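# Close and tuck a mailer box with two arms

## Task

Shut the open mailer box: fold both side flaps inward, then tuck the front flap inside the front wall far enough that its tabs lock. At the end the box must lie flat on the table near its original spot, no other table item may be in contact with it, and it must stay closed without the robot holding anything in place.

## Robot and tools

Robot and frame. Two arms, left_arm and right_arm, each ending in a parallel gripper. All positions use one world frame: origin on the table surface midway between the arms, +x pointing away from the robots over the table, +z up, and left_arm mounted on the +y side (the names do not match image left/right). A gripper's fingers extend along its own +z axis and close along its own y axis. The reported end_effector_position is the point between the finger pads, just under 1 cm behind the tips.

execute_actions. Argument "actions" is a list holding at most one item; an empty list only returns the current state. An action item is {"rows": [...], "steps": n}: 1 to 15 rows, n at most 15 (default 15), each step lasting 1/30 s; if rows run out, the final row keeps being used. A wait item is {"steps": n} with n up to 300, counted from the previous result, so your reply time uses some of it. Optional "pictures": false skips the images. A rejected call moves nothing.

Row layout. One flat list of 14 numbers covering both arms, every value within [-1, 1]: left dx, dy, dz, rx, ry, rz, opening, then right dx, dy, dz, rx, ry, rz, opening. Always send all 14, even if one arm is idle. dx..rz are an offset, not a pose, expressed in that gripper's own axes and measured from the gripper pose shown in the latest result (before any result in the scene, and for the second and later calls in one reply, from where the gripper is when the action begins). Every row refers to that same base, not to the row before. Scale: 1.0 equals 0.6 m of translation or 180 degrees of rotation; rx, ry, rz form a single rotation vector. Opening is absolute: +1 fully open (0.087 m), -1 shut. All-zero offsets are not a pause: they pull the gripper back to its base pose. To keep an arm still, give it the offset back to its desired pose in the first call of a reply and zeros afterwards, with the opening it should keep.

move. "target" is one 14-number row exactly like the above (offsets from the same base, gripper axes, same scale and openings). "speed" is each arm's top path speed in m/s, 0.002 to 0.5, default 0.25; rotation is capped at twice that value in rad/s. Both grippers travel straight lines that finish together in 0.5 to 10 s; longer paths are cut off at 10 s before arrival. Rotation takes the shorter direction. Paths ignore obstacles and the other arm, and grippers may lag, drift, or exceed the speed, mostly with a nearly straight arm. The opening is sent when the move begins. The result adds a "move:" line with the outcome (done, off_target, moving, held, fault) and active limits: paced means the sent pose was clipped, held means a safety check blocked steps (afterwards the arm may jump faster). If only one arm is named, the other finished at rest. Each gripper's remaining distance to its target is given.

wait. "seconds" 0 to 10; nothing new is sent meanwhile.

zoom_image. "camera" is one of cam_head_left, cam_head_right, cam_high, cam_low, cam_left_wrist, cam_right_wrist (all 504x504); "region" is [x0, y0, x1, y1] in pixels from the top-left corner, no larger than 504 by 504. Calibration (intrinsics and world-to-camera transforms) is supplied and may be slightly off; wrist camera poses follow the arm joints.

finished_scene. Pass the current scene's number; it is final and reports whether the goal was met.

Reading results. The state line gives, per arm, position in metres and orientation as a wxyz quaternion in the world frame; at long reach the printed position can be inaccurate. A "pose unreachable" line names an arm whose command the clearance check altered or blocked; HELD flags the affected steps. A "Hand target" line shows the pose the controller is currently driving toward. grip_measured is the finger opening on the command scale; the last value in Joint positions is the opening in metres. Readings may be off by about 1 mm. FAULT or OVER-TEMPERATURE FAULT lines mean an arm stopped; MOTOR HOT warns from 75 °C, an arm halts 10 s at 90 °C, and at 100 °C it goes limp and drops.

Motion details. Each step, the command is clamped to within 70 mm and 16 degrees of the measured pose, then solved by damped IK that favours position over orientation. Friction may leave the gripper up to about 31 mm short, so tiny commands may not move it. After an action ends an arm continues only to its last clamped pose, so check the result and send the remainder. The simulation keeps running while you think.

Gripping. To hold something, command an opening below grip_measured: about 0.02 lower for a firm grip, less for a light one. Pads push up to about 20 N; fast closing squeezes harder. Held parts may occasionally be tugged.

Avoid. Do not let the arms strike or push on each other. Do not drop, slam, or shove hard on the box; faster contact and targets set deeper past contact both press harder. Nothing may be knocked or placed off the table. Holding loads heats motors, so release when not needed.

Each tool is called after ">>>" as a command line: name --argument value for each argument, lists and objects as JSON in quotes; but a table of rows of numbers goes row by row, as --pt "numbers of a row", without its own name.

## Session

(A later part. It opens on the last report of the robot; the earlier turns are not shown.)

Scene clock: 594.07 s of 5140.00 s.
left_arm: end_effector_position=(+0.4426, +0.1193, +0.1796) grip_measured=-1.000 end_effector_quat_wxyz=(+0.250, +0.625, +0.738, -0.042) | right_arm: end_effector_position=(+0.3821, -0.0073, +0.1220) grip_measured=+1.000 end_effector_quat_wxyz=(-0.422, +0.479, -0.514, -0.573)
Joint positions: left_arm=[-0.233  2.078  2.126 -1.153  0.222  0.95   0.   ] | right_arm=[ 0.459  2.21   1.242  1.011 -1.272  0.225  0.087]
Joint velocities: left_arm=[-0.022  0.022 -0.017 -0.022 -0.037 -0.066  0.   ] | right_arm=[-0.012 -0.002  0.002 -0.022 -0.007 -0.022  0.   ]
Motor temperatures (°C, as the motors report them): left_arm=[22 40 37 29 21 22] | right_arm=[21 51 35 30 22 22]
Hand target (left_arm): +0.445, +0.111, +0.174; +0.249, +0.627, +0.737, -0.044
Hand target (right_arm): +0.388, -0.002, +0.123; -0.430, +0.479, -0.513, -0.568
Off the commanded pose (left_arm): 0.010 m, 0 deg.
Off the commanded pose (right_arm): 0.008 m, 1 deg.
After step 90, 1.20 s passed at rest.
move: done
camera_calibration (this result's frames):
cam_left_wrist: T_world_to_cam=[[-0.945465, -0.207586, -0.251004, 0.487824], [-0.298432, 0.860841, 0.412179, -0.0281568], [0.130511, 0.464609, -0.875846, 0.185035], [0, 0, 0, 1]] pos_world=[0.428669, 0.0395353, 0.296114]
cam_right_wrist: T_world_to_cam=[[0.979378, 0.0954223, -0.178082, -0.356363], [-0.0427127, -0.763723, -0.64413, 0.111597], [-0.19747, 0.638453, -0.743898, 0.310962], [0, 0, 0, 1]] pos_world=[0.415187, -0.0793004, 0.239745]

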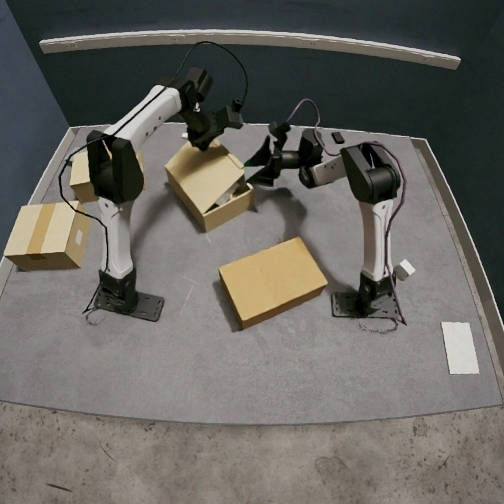

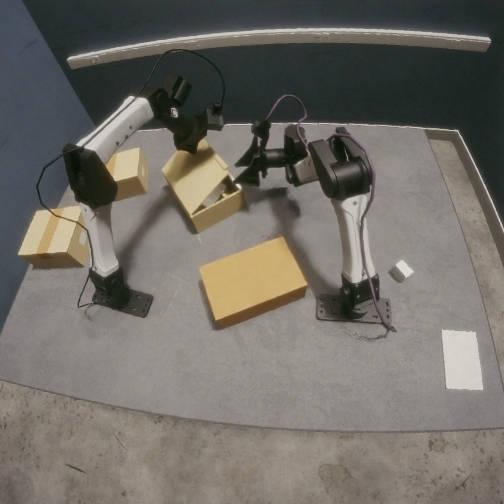

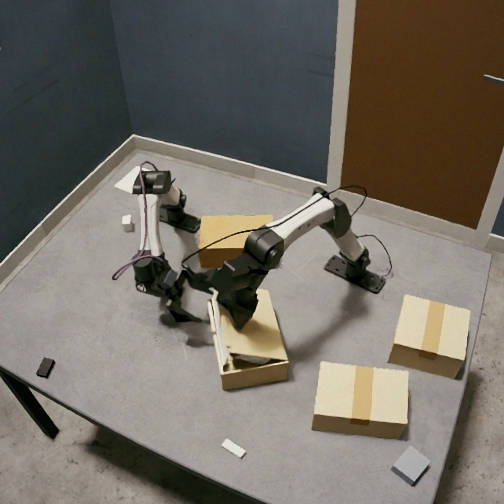

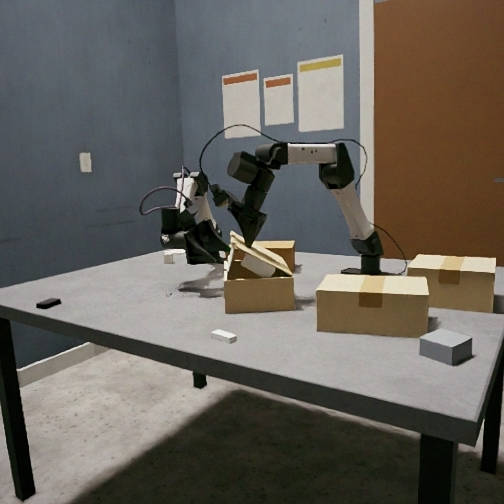

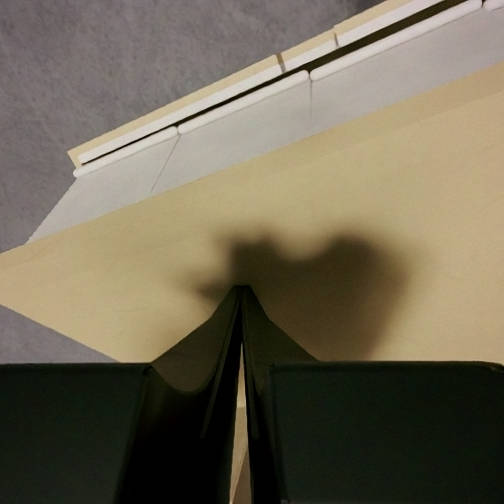

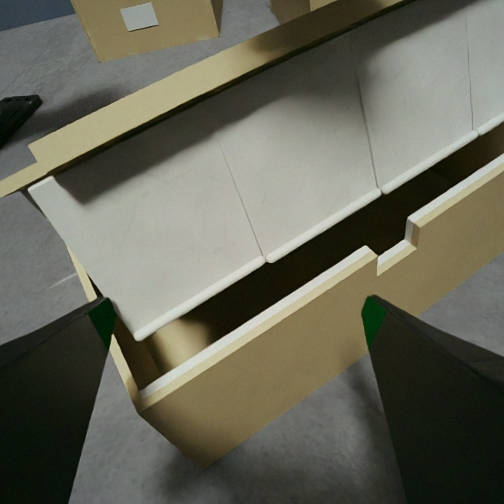

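>>> move --target '[0,0,0,0,0,0,-1,0.02,0.11,-0.06,0,0,0,1]' --speed 0.06

>>> move --target '[0,0,0,0,0,0,-1,0.0,0.0,0.1,0,0,0,1]' --speed 0.04

Scene clock: 598.37 s of 5140.00 s.
left_arm: end_effector_position=(+0.4423, +0.1183, +0.1797) grip_measured=-1.000 end_effector_quat_wxyz=(+0.250, +0.625, +0.738, -0.042) | right_arm: end_effector_position=(+0.3213, -0.0459, +0.1155) grip_measured=+1.000 end_effector_quat_wxyz=(+0.414, -0.476, +0.521, +0.576)
Joint positions: left_arm=[-0.235  2.078  2.127 -1.153  0.222  0.95   0.   ] | right_arm=[ 0.43   2.03   0.9    1.148 -1.303  0.225  0.087]
Joint velocities: left_arm=[-0.007  0.007 -0.002 -0.007 -0.022  0.022  0.   ] | right_arm=[-0.022 -0.012  0.007  0.066  0.022 -0.051  0.   ]
Motor temperatures (°C, as the motors report them): left_arm=[22 41 37 29 21 22] | right_arm=[21 51 35 30 22 22]
Hand target (left_arm): +0.443, +0.119, +0.180; +0.250, +0.625, +0.738, -0.042
Hand target (right_arm): +0.319, -0.050, +0.122; +0.422, -0.480, +0.514, +0.572
Off the commanded pose (left_arm): 0.001 m, 0 deg.
Off the commanded pose (right_arm): 0.008 m, 1 deg.
move: done
camera_calibration (this result's frames):
cam_left_wrist: T_world_to_cam=[[-0.945749, -0.205888, -0.251336, 0.487283], [-0.297036, 0.861354, 0.412114, -0.028145], [0.13164, 0.464412, -0.875781, 0.185156], [0, 0, 0, 1]] pos_world=[0.428113, 0.0385796, 0.296227]
cam_right_wrist: T_world_to_cam=[[0.975049, 0.0949183, -0.200675, -0.290299], [-0.0556889, -0.770485, -0.63502, 0.0781442], [-0.214892, 0.630351, -0.745975, 0.324162], [0, 0, 0, 1]] pos_world=[0.357068, -0.116573, 0.233184]

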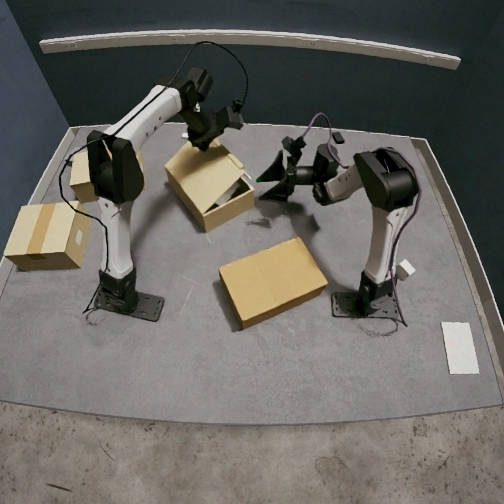

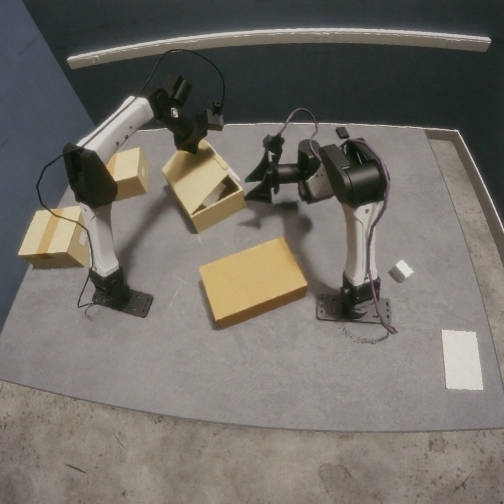

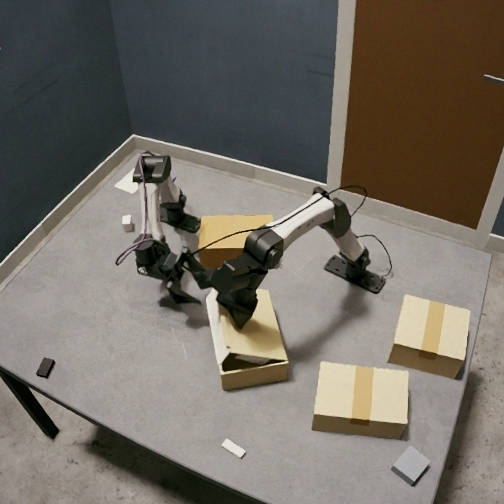

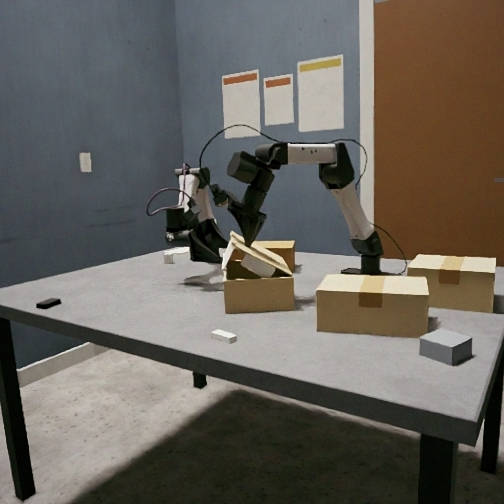

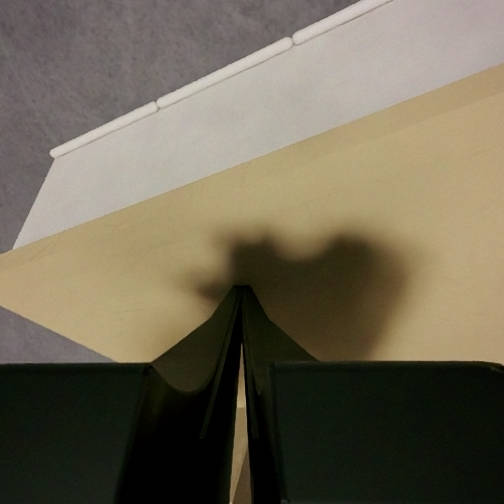

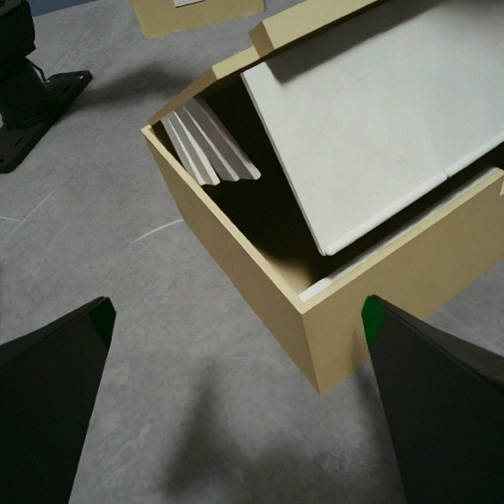

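Scene clock: 600.17 s of 5140.00 s.
left_arm: end_effector_position=(+0.4424, +0.1186, +0.1803) grip_measured=-1.000 end_effector_quat_wxyz=(+0.251, +0.625, +0.738, -0.041) | right_arm: end_effector_position=(+0.3100, +0.0070, +0.1133) grip_measured=+1.000 end_effector_quat_wxyz=(+0.406, -0.472, +0.527, +0.579)
Joint positions: left_arm=[-0.235  2.076  2.127 -1.153  0.22   0.95   0.   ] | right_arm=[ 0.569  2.067  0.967  1.097 -1.167  0.225  0.087]
Joint velocities: left_arm=[ 0.007  0.017 -0.002  0.007  0.022 -0.022  0.   ] | right_arm=[-0.012 -0.002 -0.002  0.037 -0.007  0.022  0.   ]
Motor temperatures (°C, as the motors report them): left_arm=[22 41 37 29 21 22] | right_arm=[21 51 35 30 22 22]
Hand target (left_arm): +0.442, +0.118, +0.180; +0.251, +0.625, +0.738, -0.042
Hand target (right_arm): +0.315, +0.013, +0.116; +0.414, -0.476, +0.521, +0.575
Off the commanded pose (left_arm): 0.001 m, 0 deg.
Off the commanded pose (right_arm): 0.008 m, 1 deg.
move: done
camera_calibration (this result's frames):
cam_left_wrist: T_world_to_cam=[[-0.945118, -0.206373, -0.253303, 0.487723], [-0.298427, 0.86088, 0.4121, -0.0278735], [0.133017, 0.465076, -0.875221, 0.184725], [0, 0, 0, 1]] pos_world=[0.428066, 0.0387374, 0.296703]
cam_right_wrist: T_world_to_cam=[[0.970634, 0.096097, -0.220531, -0.281106], [-0.0656892, -0.776023, -0.627274, 0.119167], [-0.231417, 0.623341, -0.746922, 0.292055], [0, 0, 0, 1]] pos_world=[0.348266, -0.0625599, 0.230901]

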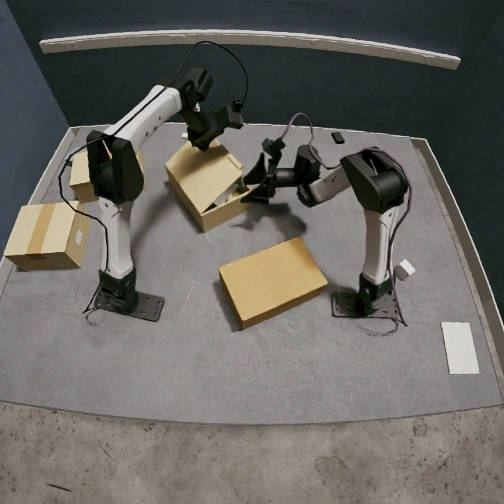

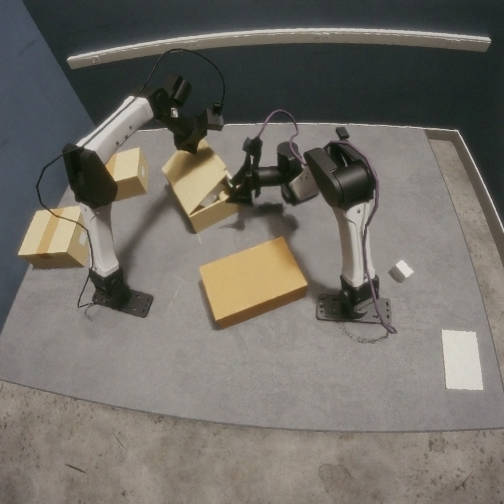

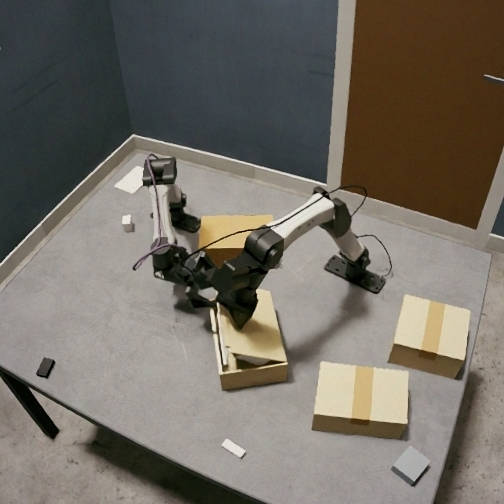

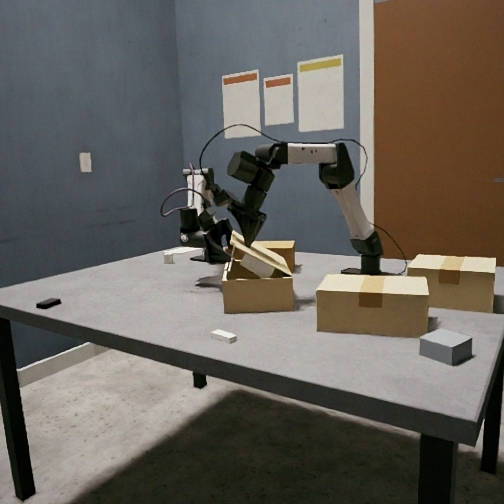

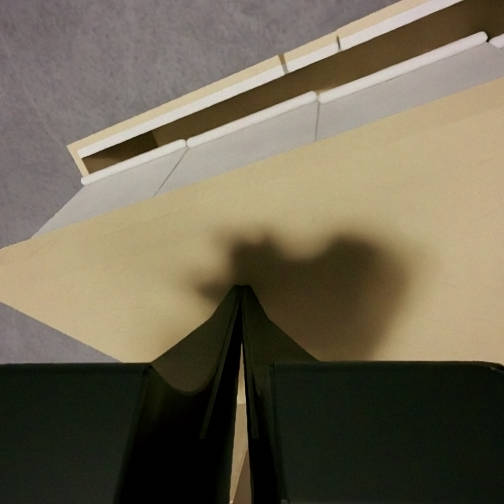

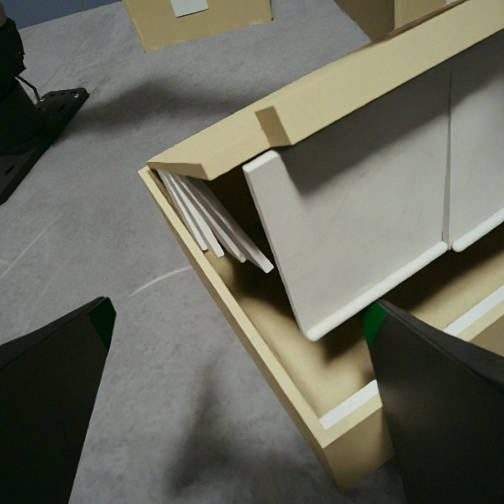

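>>> move --target '[0,0,0,0,0,0,-1,-0.01,-0.06,0.055,0,0,0,0.6]' --speed 0.03

Scene clock: 604.50 s of 5140.00 s.
left_arm: end_effector_position=(+0.4438, +0.1203, +0.1805) grip_measured=-1.000 end_effector_quat_wxyz=(+0.251, +0.624, +0.739, -0.035) | right_arm: end_effector_position=(+0.3386, +0.0366, +0.1108) grip_measured=+0.600 end_effector_quat_wxyz=(+0.402, -0.474, +0.526, +0.580)
Joint positions: left_arm=[-0.235  2.076  2.127 -1.15   0.208  0.95   0.   ] | right_arm=[ 0.594  2.183  1.165  1.011 -1.148  0.225  0.07 ]
Joint velocities: left_arm=[ 0.017  0.007 -0.022  0.007  0.022 -0.007  0.   ] | right_arm=[ 0.007  0.002  0.007 -0.051 -0.051  0.037 -0.   ]
Motor temperatures (°C, as the motors report them): left_arm=[22 42 37 29 21 22] | right_arm=[21 50 35 30 22 22]
Hand target (left_arm): +0.442, +0.119, +0.180; +0.251, +0.625, +0.738, -0.041
Hand target (right_arm): +0.342, +0.044, +0.111; +0.406, -0.473, +0.527, +0.579
Off the commanded pose (left_arm): 0.002 m, 1 deg.
Off the commanded pose (right_arm): 0.008 m, 0 deg.
move: done
camera_calibration (this result's frames):
cam_left_wrist: T_world_to_cam=[[-0.942238, -0.20928, -0.261515, 0.490067], [-0.305961, 0.855491, 0.41776, -0.0260573], [0.136295, 0.473642, -0.870107, 0.180486], [0, 0, 0, 1]] pos_world=[0.429188, 0.0393672, 0.296087]
cam_right_wrist: T_world_to_cam=[[0.969236, 0.102305, -0.223863, -0.311743], [-0.0623757, -0.777739, -0.625485, 0.141118], [-0.238097, 0.620207, -0.747431, 0.280754], [0, 0, 0, 1]] pos_world=[0.377802, -0.0324797, 0.228324]

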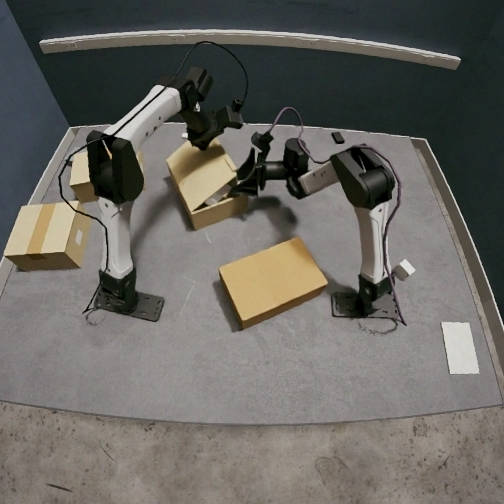

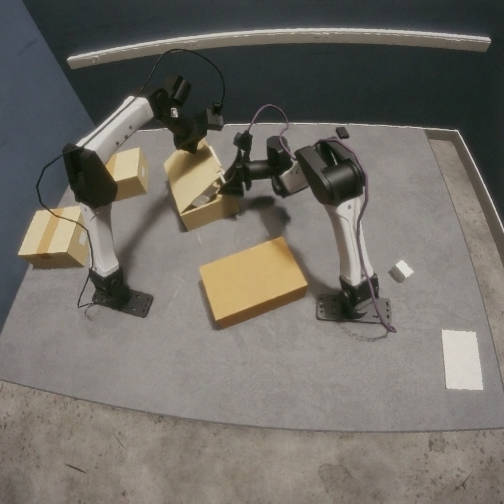

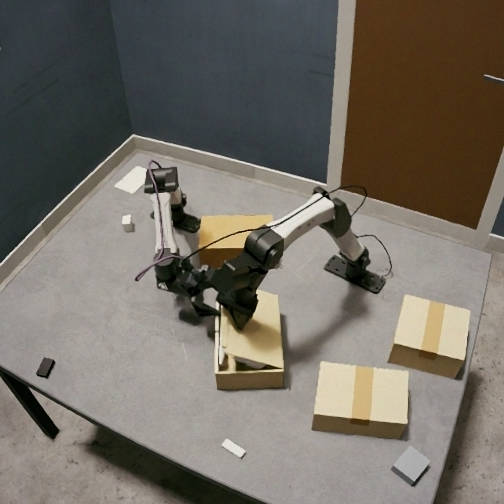

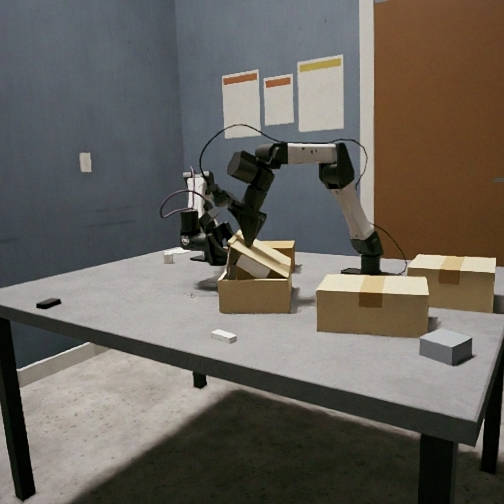

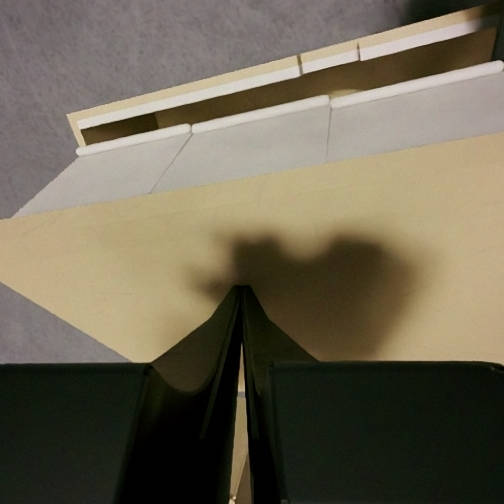

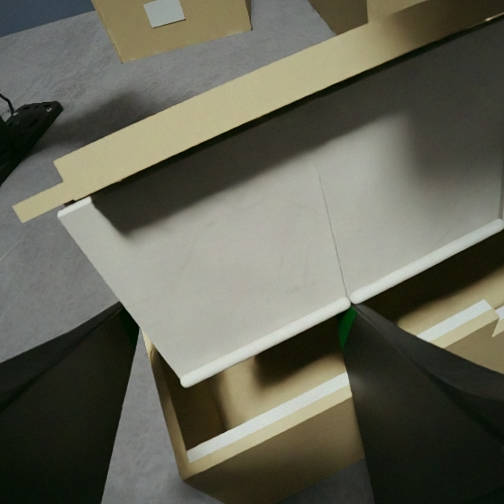

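>>> move --target '[0.045,-0.025,0.09,0,0,0,-1,0,0,0,0,0,0,0.6]' --speed 0.03

>>> zoom_image --camera "cam_head_left" --region '[160,140,280,240]'

Scene clock: 608.70 s of 5140.00 s.
left_arm: end_effector_position=(+0.4586, +0.1132, +0.1784) grip_measured=-1.000 end_effector_quat_wxyz=(+0.325, +0.618, +0.716, -0.013) | right_arm: end_effector_position=(+0.3445, +0.0365, +0.1106) grip_measured=+0.600 end_effector_quat_wxyz=(+0.410, -0.466, +0.534, +0.574)
Joint positions: left_arm=[-0.235  1.959  1.872 -0.852  0.213  0.952  0.   ] | right_arm=[ 0.592  2.183  1.165  1.01  -1.121  0.225  0.07 ]
Joint velocities: left_arm=[-0.002 -0.012  0.002  0.081 -0.007  0.037  0.   ] | right_arm=[-0.017 -0.002  0.002 -0.022  0.037  0.037  0.   ]
Motor temperatures (°C, as the motors report them): left_arm=[22 43 37 29 21 22] | right_arm=[21 50 35 30 22 22]
Hand target (left_arm): +0.442, +0.123, +0.123; +0.251, +0.624, +0.739, -0.035
Hand target (right_arm): +0.339, +0.037, +0.111; +0.402, -0.474, +0.526, +0.580
Off the commanded pose (left_arm): 0.062 m, 9 deg.
Off the commanded pose (right_arm): 0.006 m, 2 deg.
move: off_target (left_arm)
camera_calibration (this result's frames):
cam_left_wrist: T_world_to_cam=[[-0.89543, -0.226976, -0.382997, 0.504111], [-0.356412, 0.880988, 0.311174, 0.0246641], [0.266787, 0.41514, -0.869761, 0.126773], [0, 0, 0, 1]] pos_world=[0.426366, 0.0400641, 0.29566]
cam_right_wrist: T_world_to_cam=[[0.971609, 0.072837, -0.225101, -0.317019], [-0.0865321, -0.776111, -0.624631, 0.149458], [-0.220199, 0.626376, -0.747774, 0.275714], [0, 0, 0, 1]] pos_world=[0.381664, -0.0336143, 0.228166]

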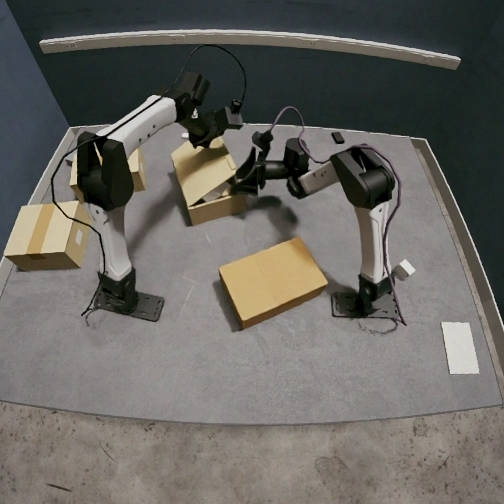

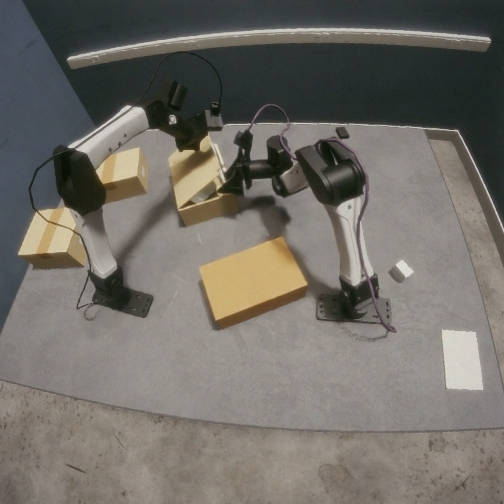

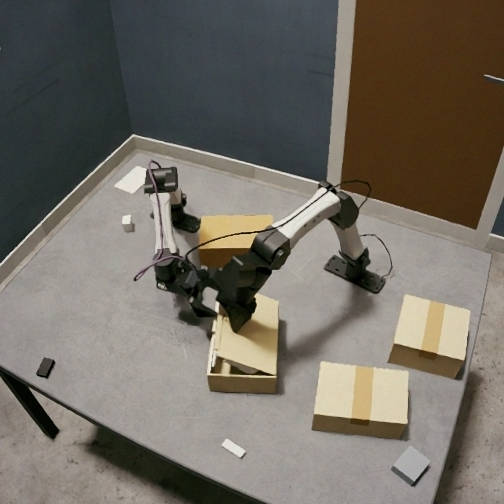

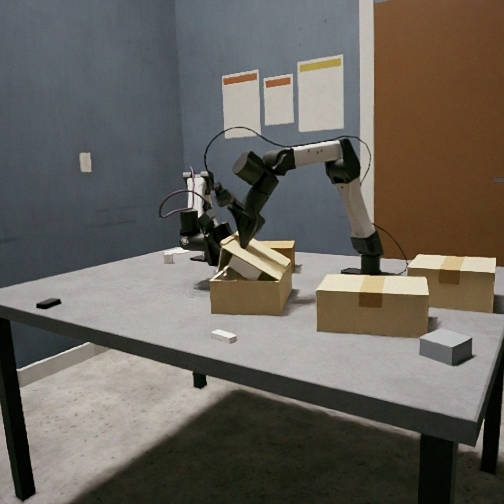

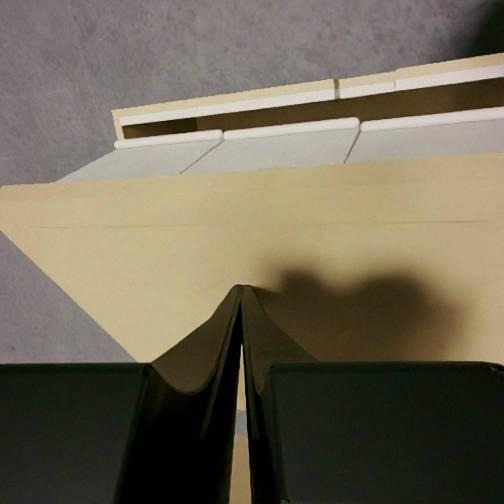

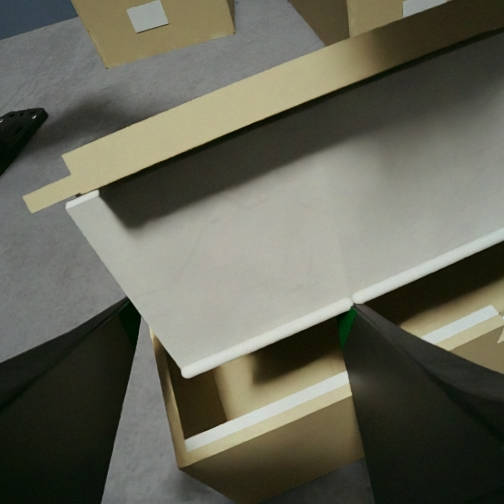

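Region (160, 140, 280, 240) of cam_head_left's 504x504 image, scaled by 4.200, with more detail than that image has.

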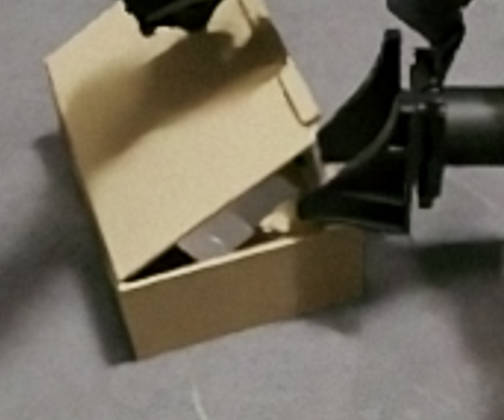

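>>> move --target '[0.03,-0.02,0.06,0,0,0,-1,0,0,-0.1,0,0,0,0.6]' --speed 0.06

>>> move --target '[0.03,-0.02,0.06,0,0,0,-1,0.03,0.13,0,0,0,0,-1]' --speed 0.06

>>> move --target '[0.03,-0.02,0.06,0,0,0,-1,0,0,0.22,0,0,0,-1]' --speed 0.06

>>> zoom_image --camera "cam_head_left" --region '[160,140,280,240]'

Scene clock: 614.70 s of 5140.00 s.
left_arm: end_effector_position=(+0.4646, +0.1090, +0.1552) grip_measured=-1.000 end_effector_quat_wxyz=(+0.341, +0.617, +0.709, -0.012) | right_arm: end_effector_position=(+0.3529, -0.0195, +0.1032) grip_measured=+0.600 end_effector_quat_wxyz=(+0.402, -0.459, +0.543, +0.576)
Joint positions: left_arm=[-0.235  1.947  1.745 -0.703  0.221  0.952  0.   ] | right_arm=[ 0.463  2.146  1.073  1.037 -1.244  0.225  0.07 ]
Joint velocities: left_arm=[-0.012  0.007 -0.012 -0.037  0.022  0.037  0.   ] | right_arm=[-0.012  0.012  0.002 -0.037  0.007  0.007 -0.   ]
Motor temperatures (°C, as the motors report them): left_arm=[22 42 37 29 21 22] | right_arm=[21 50 35 31 22 22]
Hand target (left_arm): +0.463, +0.111, +0.137; +0.325, +0.618, +0.716, -0.013
Hand target (right_arm): +0.350, -0.023, +0.111; +0.410, -0.465, +0.534, +0.574
Off the commanded pose (left_arm): 0.019 m, 2 deg.
Off the commanded pose (right_arm): 0.009 m, 2 deg.
After step 90, 1.67 s passed at rest.
move: off_target (left_arm)
camera_calibration (this result's frames):
cam_left_wrist: T_world_to_cam=[[-0.885333, -0.22979, -0.404206, 0.49857], [-0.360217, 0.888655, 0.283788, 0.0429463], [0.293988, 0.396849, -0.86953, 0.0959837], [0, 0, 0, 1]] pos_world=[0.428652, 0.0383106, 0.272798]
cam_right_wrist: T_world_to_cam=[[0.965782, 0.065537, -0.250938, -0.318202], [-0.10647, -0.782074, -0.614023, 0.107969], [-0.236493, 0.619729, -0.748336, 0.312795], [0, 0, 0, 1]] pos_world=[0.392783, -0.0885539, 0.220522]

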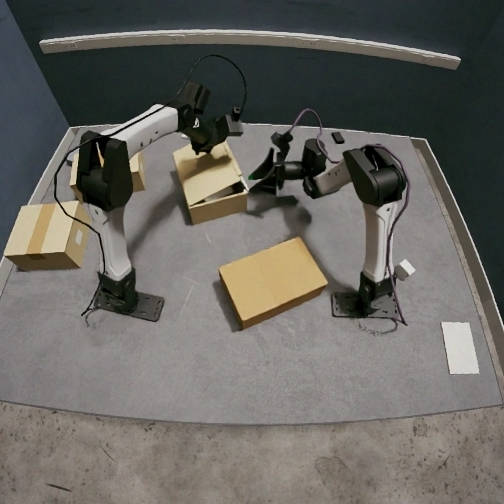

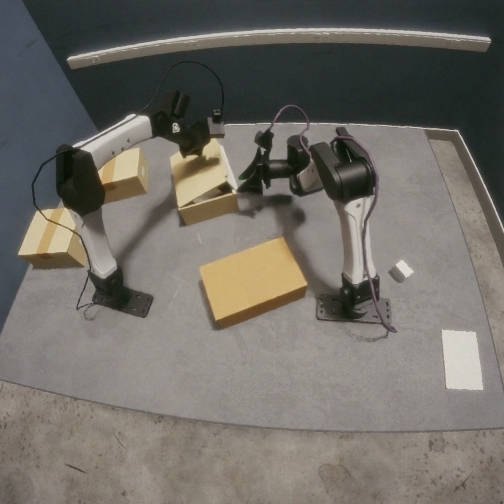

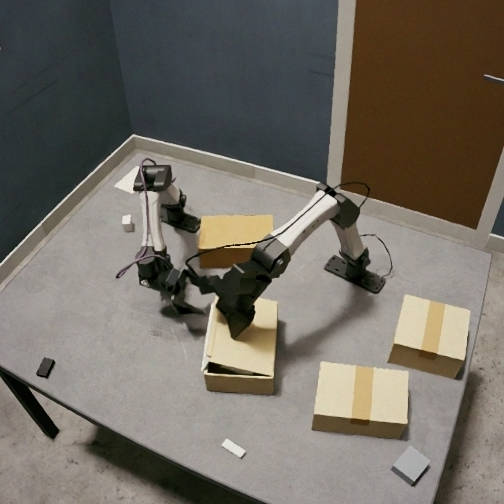

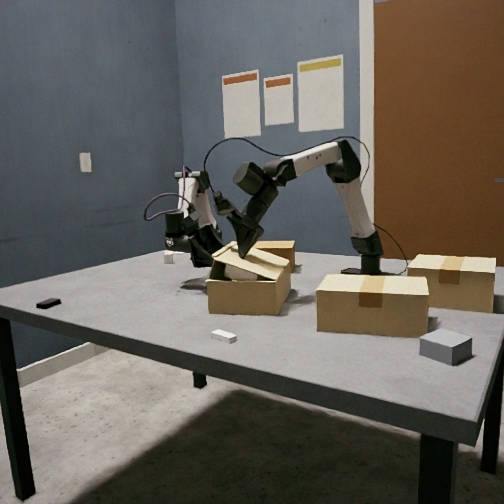

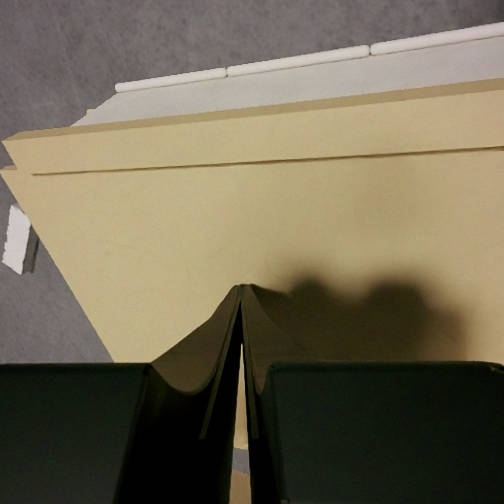

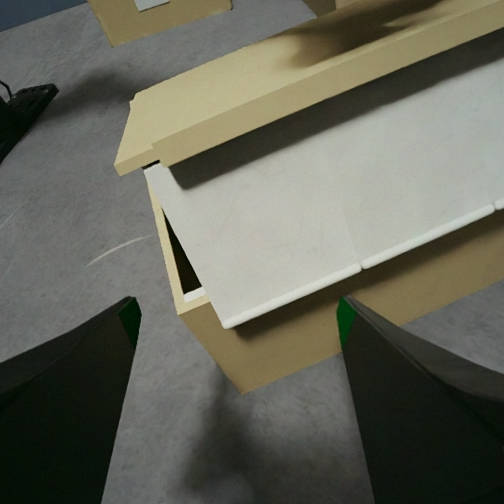

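Scene clock: 616.30 s of 5140.00 s.
left_arm: end_effector_position=(+0.4735, +0.1046, +0.1384) grip_measured=-1.000 end_effector_quat_wxyz=(+0.363, +0.614, +0.701, -0.007) | right_arm: end_effector_position=(+0.2770, -0.0270, +0.0990) grip_measured=-0.985 end_effector_quat_wxyz=(+0.393, -0.456, +0.551, +0.578)
Joint positions: left_arm=[-0.235  1.947  1.651 -0.561  0.224  0.952  0.   ] | right_arm=[ 0.535  1.969  0.751  1.156 -1.176  0.225  0.001]
Joint velocities: left_arm=[-0.002 -0.022  0.002 -0.007 -0.007 -0.007  0.   ] | right_arm=[ 0.017 -0.012 -0.007  0.022 -0.022 -0.081 -0.   ]
Motor temperatures (°C, as the motors report them): left_arm=[22 42 36 29 21 22] | right_arm=[21 50 35 31 22 22]
Hand target (left_arm): +0.470, +0.106, +0.114; +0.341, +0.617, +0.709, -0.012
Hand target (right_arm): +0.273, -0.027, +0.106; +0.402, -0.459, +0.544, +0.576
Off the commanded pose (left_arm): 0.025 m, 3 deg.
Off the commanded pose (right_arm): 0.008 m, 1 deg.
move: off_target (left_arm)
camera_calibration (this result's frames):
cam_left_wrist: T_world_to_cam=[[-0.867572, -0.236935, -0.437242, 0.495538], [-0.370022, 0.89497, 0.249223, 0.063573], [0.332269, 0.378008, -0.864122, 0.0635926], [0, 0, 0, 1]] pos_world=[0.432308, 0.0364757, 0.255778]
cam_right_wrist: T_world_to_cam=[[0.960049, 0.0648725, -0.27221, -0.241775], [-0.116846, -0.790963, -0.600603, 0.0927537], [-0.25427, 0.608415, -0.751783, 0.30129], [0, 0, 0, 1]] pos_world=[0.319563, -0.0942602, 0.216399]

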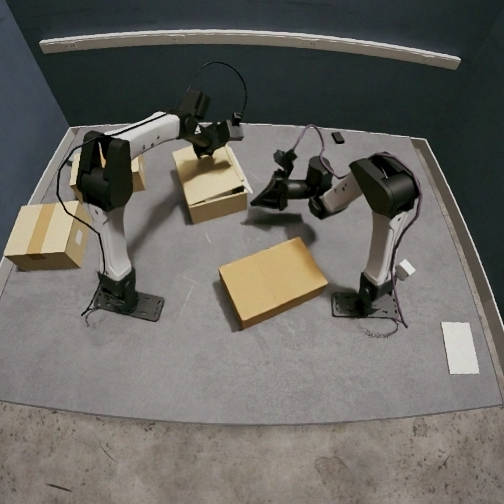

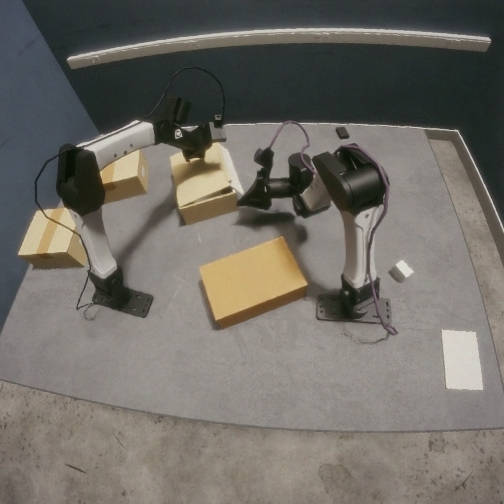

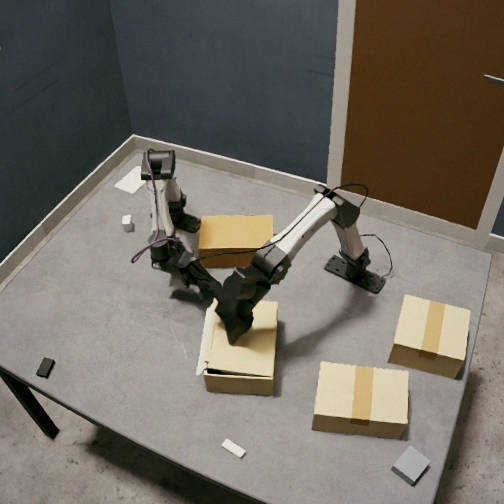

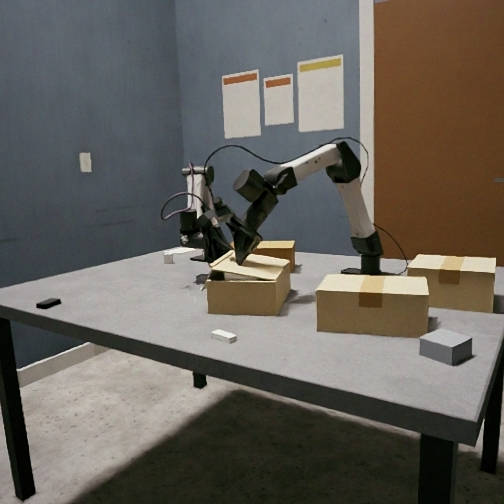

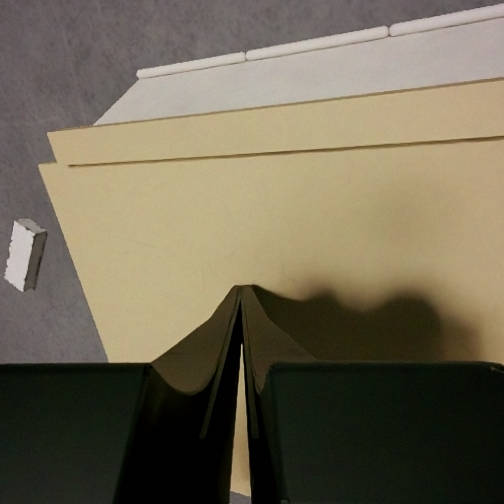

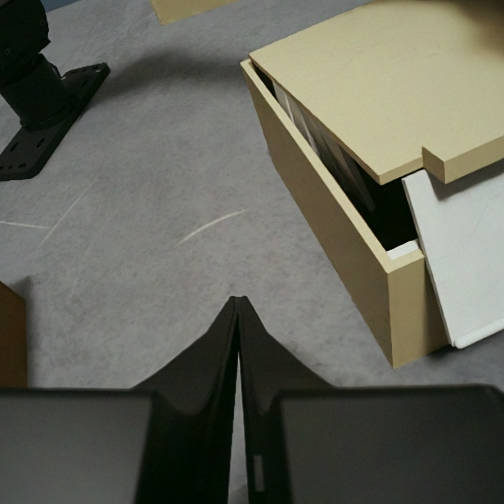

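Scene clock: 618.80 s of 5140.00 s.
left_arm: end_effector_position=(+0.4889, +0.0978, +0.1293) grip_measured=-1.000 end_effector_quat_wxyz=(+0.395, +0.609, +0.688, +0.003) | right_arm: end_effector_position=(+0.2640, +0.0987, +0.0983) grip_measured=-0.985 end_effector_quat_wxyz=(+0.397, -0.462, +0.546, +0.576)
Joint positions: left_arm=[-0.235  1.963  1.592 -0.413  0.225  0.952  0.   ] | right_arm=[ 0.83   2.144  1.047  1.063 -0.885  0.24   0.001]
Joint velocities: left_arm=[ 0.002 -0.002 -0.012  0.022 -0.037 -0.007  0.   ] | right_arm=[ 0.002  0.012 -0.012  0.007 -0.007  0.022 -0.001]
Motor temperatures (°C, as the motors report them): left_arm=[22 42 36 29 21 22] | right_arm=[21 50 35 31 22 22]
Hand target (left_arm): +0.480, +0.101, +0.098; +0.363, +0.614, +0.701, -0.007
Hand target (right_arm): +0.266, +0.104, +0.096; +0.392, -0.458, +0.551, +0.577
Off the commanded pose (left_arm): 0.033 m, 4 deg.
Off the commanded pose (right_arm): 0.006 m, 1 deg.
move: off_target (left_arm)
camera_calibration (this result's frames):
cam_left_wrist: T_world_to_cam=[[-0.836933, -0.249845, -0.486951, 0.496022], [-0.384227, 0.90183, 0.197668, 0.0905489], [0.38976, 0.352535, -0.850768, 0.0258553], [0, 0, 0, 1]] pos_world=[0.439851, 0.0331542, 0.245637]
cam_right_wrist: T_world_to_cam=[[0.964036, 0.0703308, -0.256297, -0.240828], [-0.10345, -0.788995, -0.605628, 0.186954], [-0.244811, 0.610361, -0.753344, 0.218447], [0, 0, 0, 1]] pos_world=[0.304985, 0.0311118, 0.216067]

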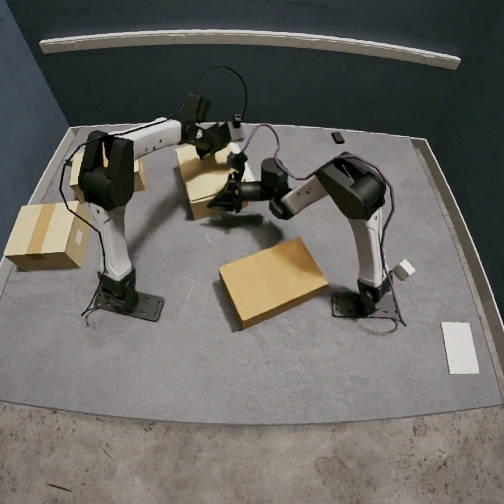

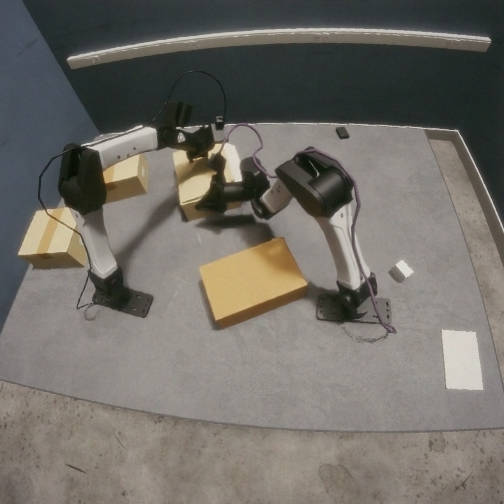

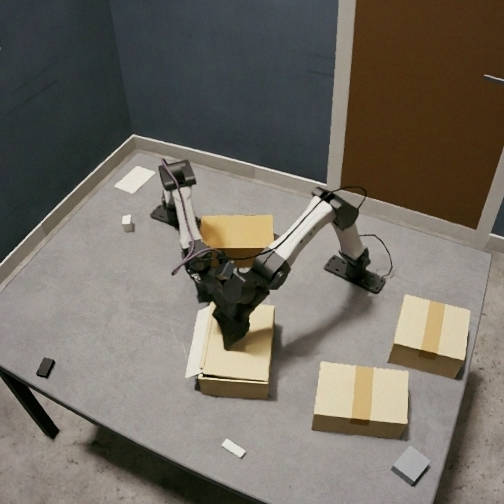

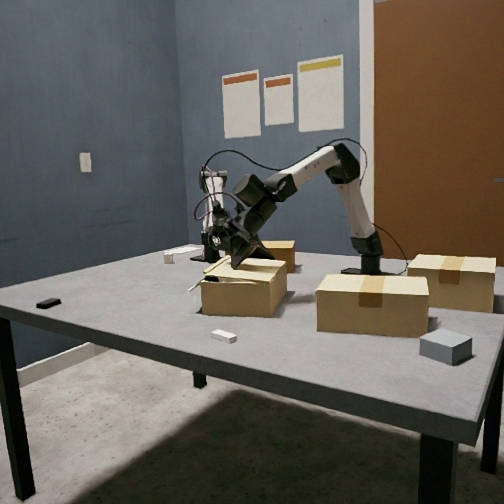

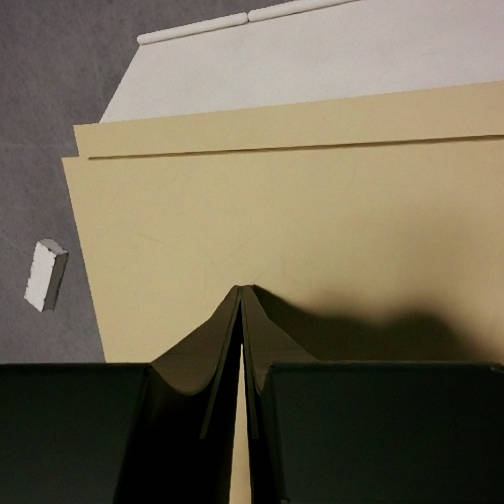

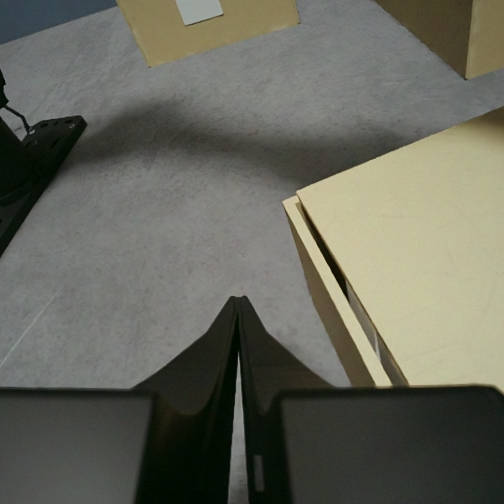

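Region (160, 140, 280, 240) of cam_head_left's 504x504 image, scaled by 4.200, with more detail than that image has.

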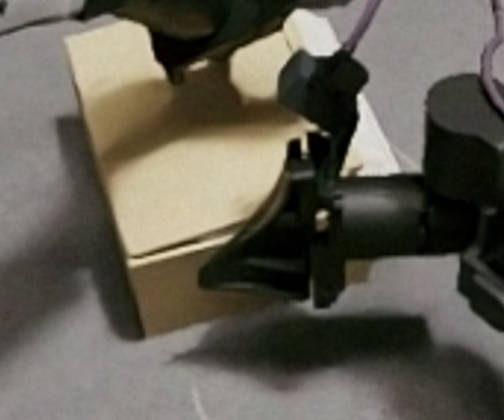

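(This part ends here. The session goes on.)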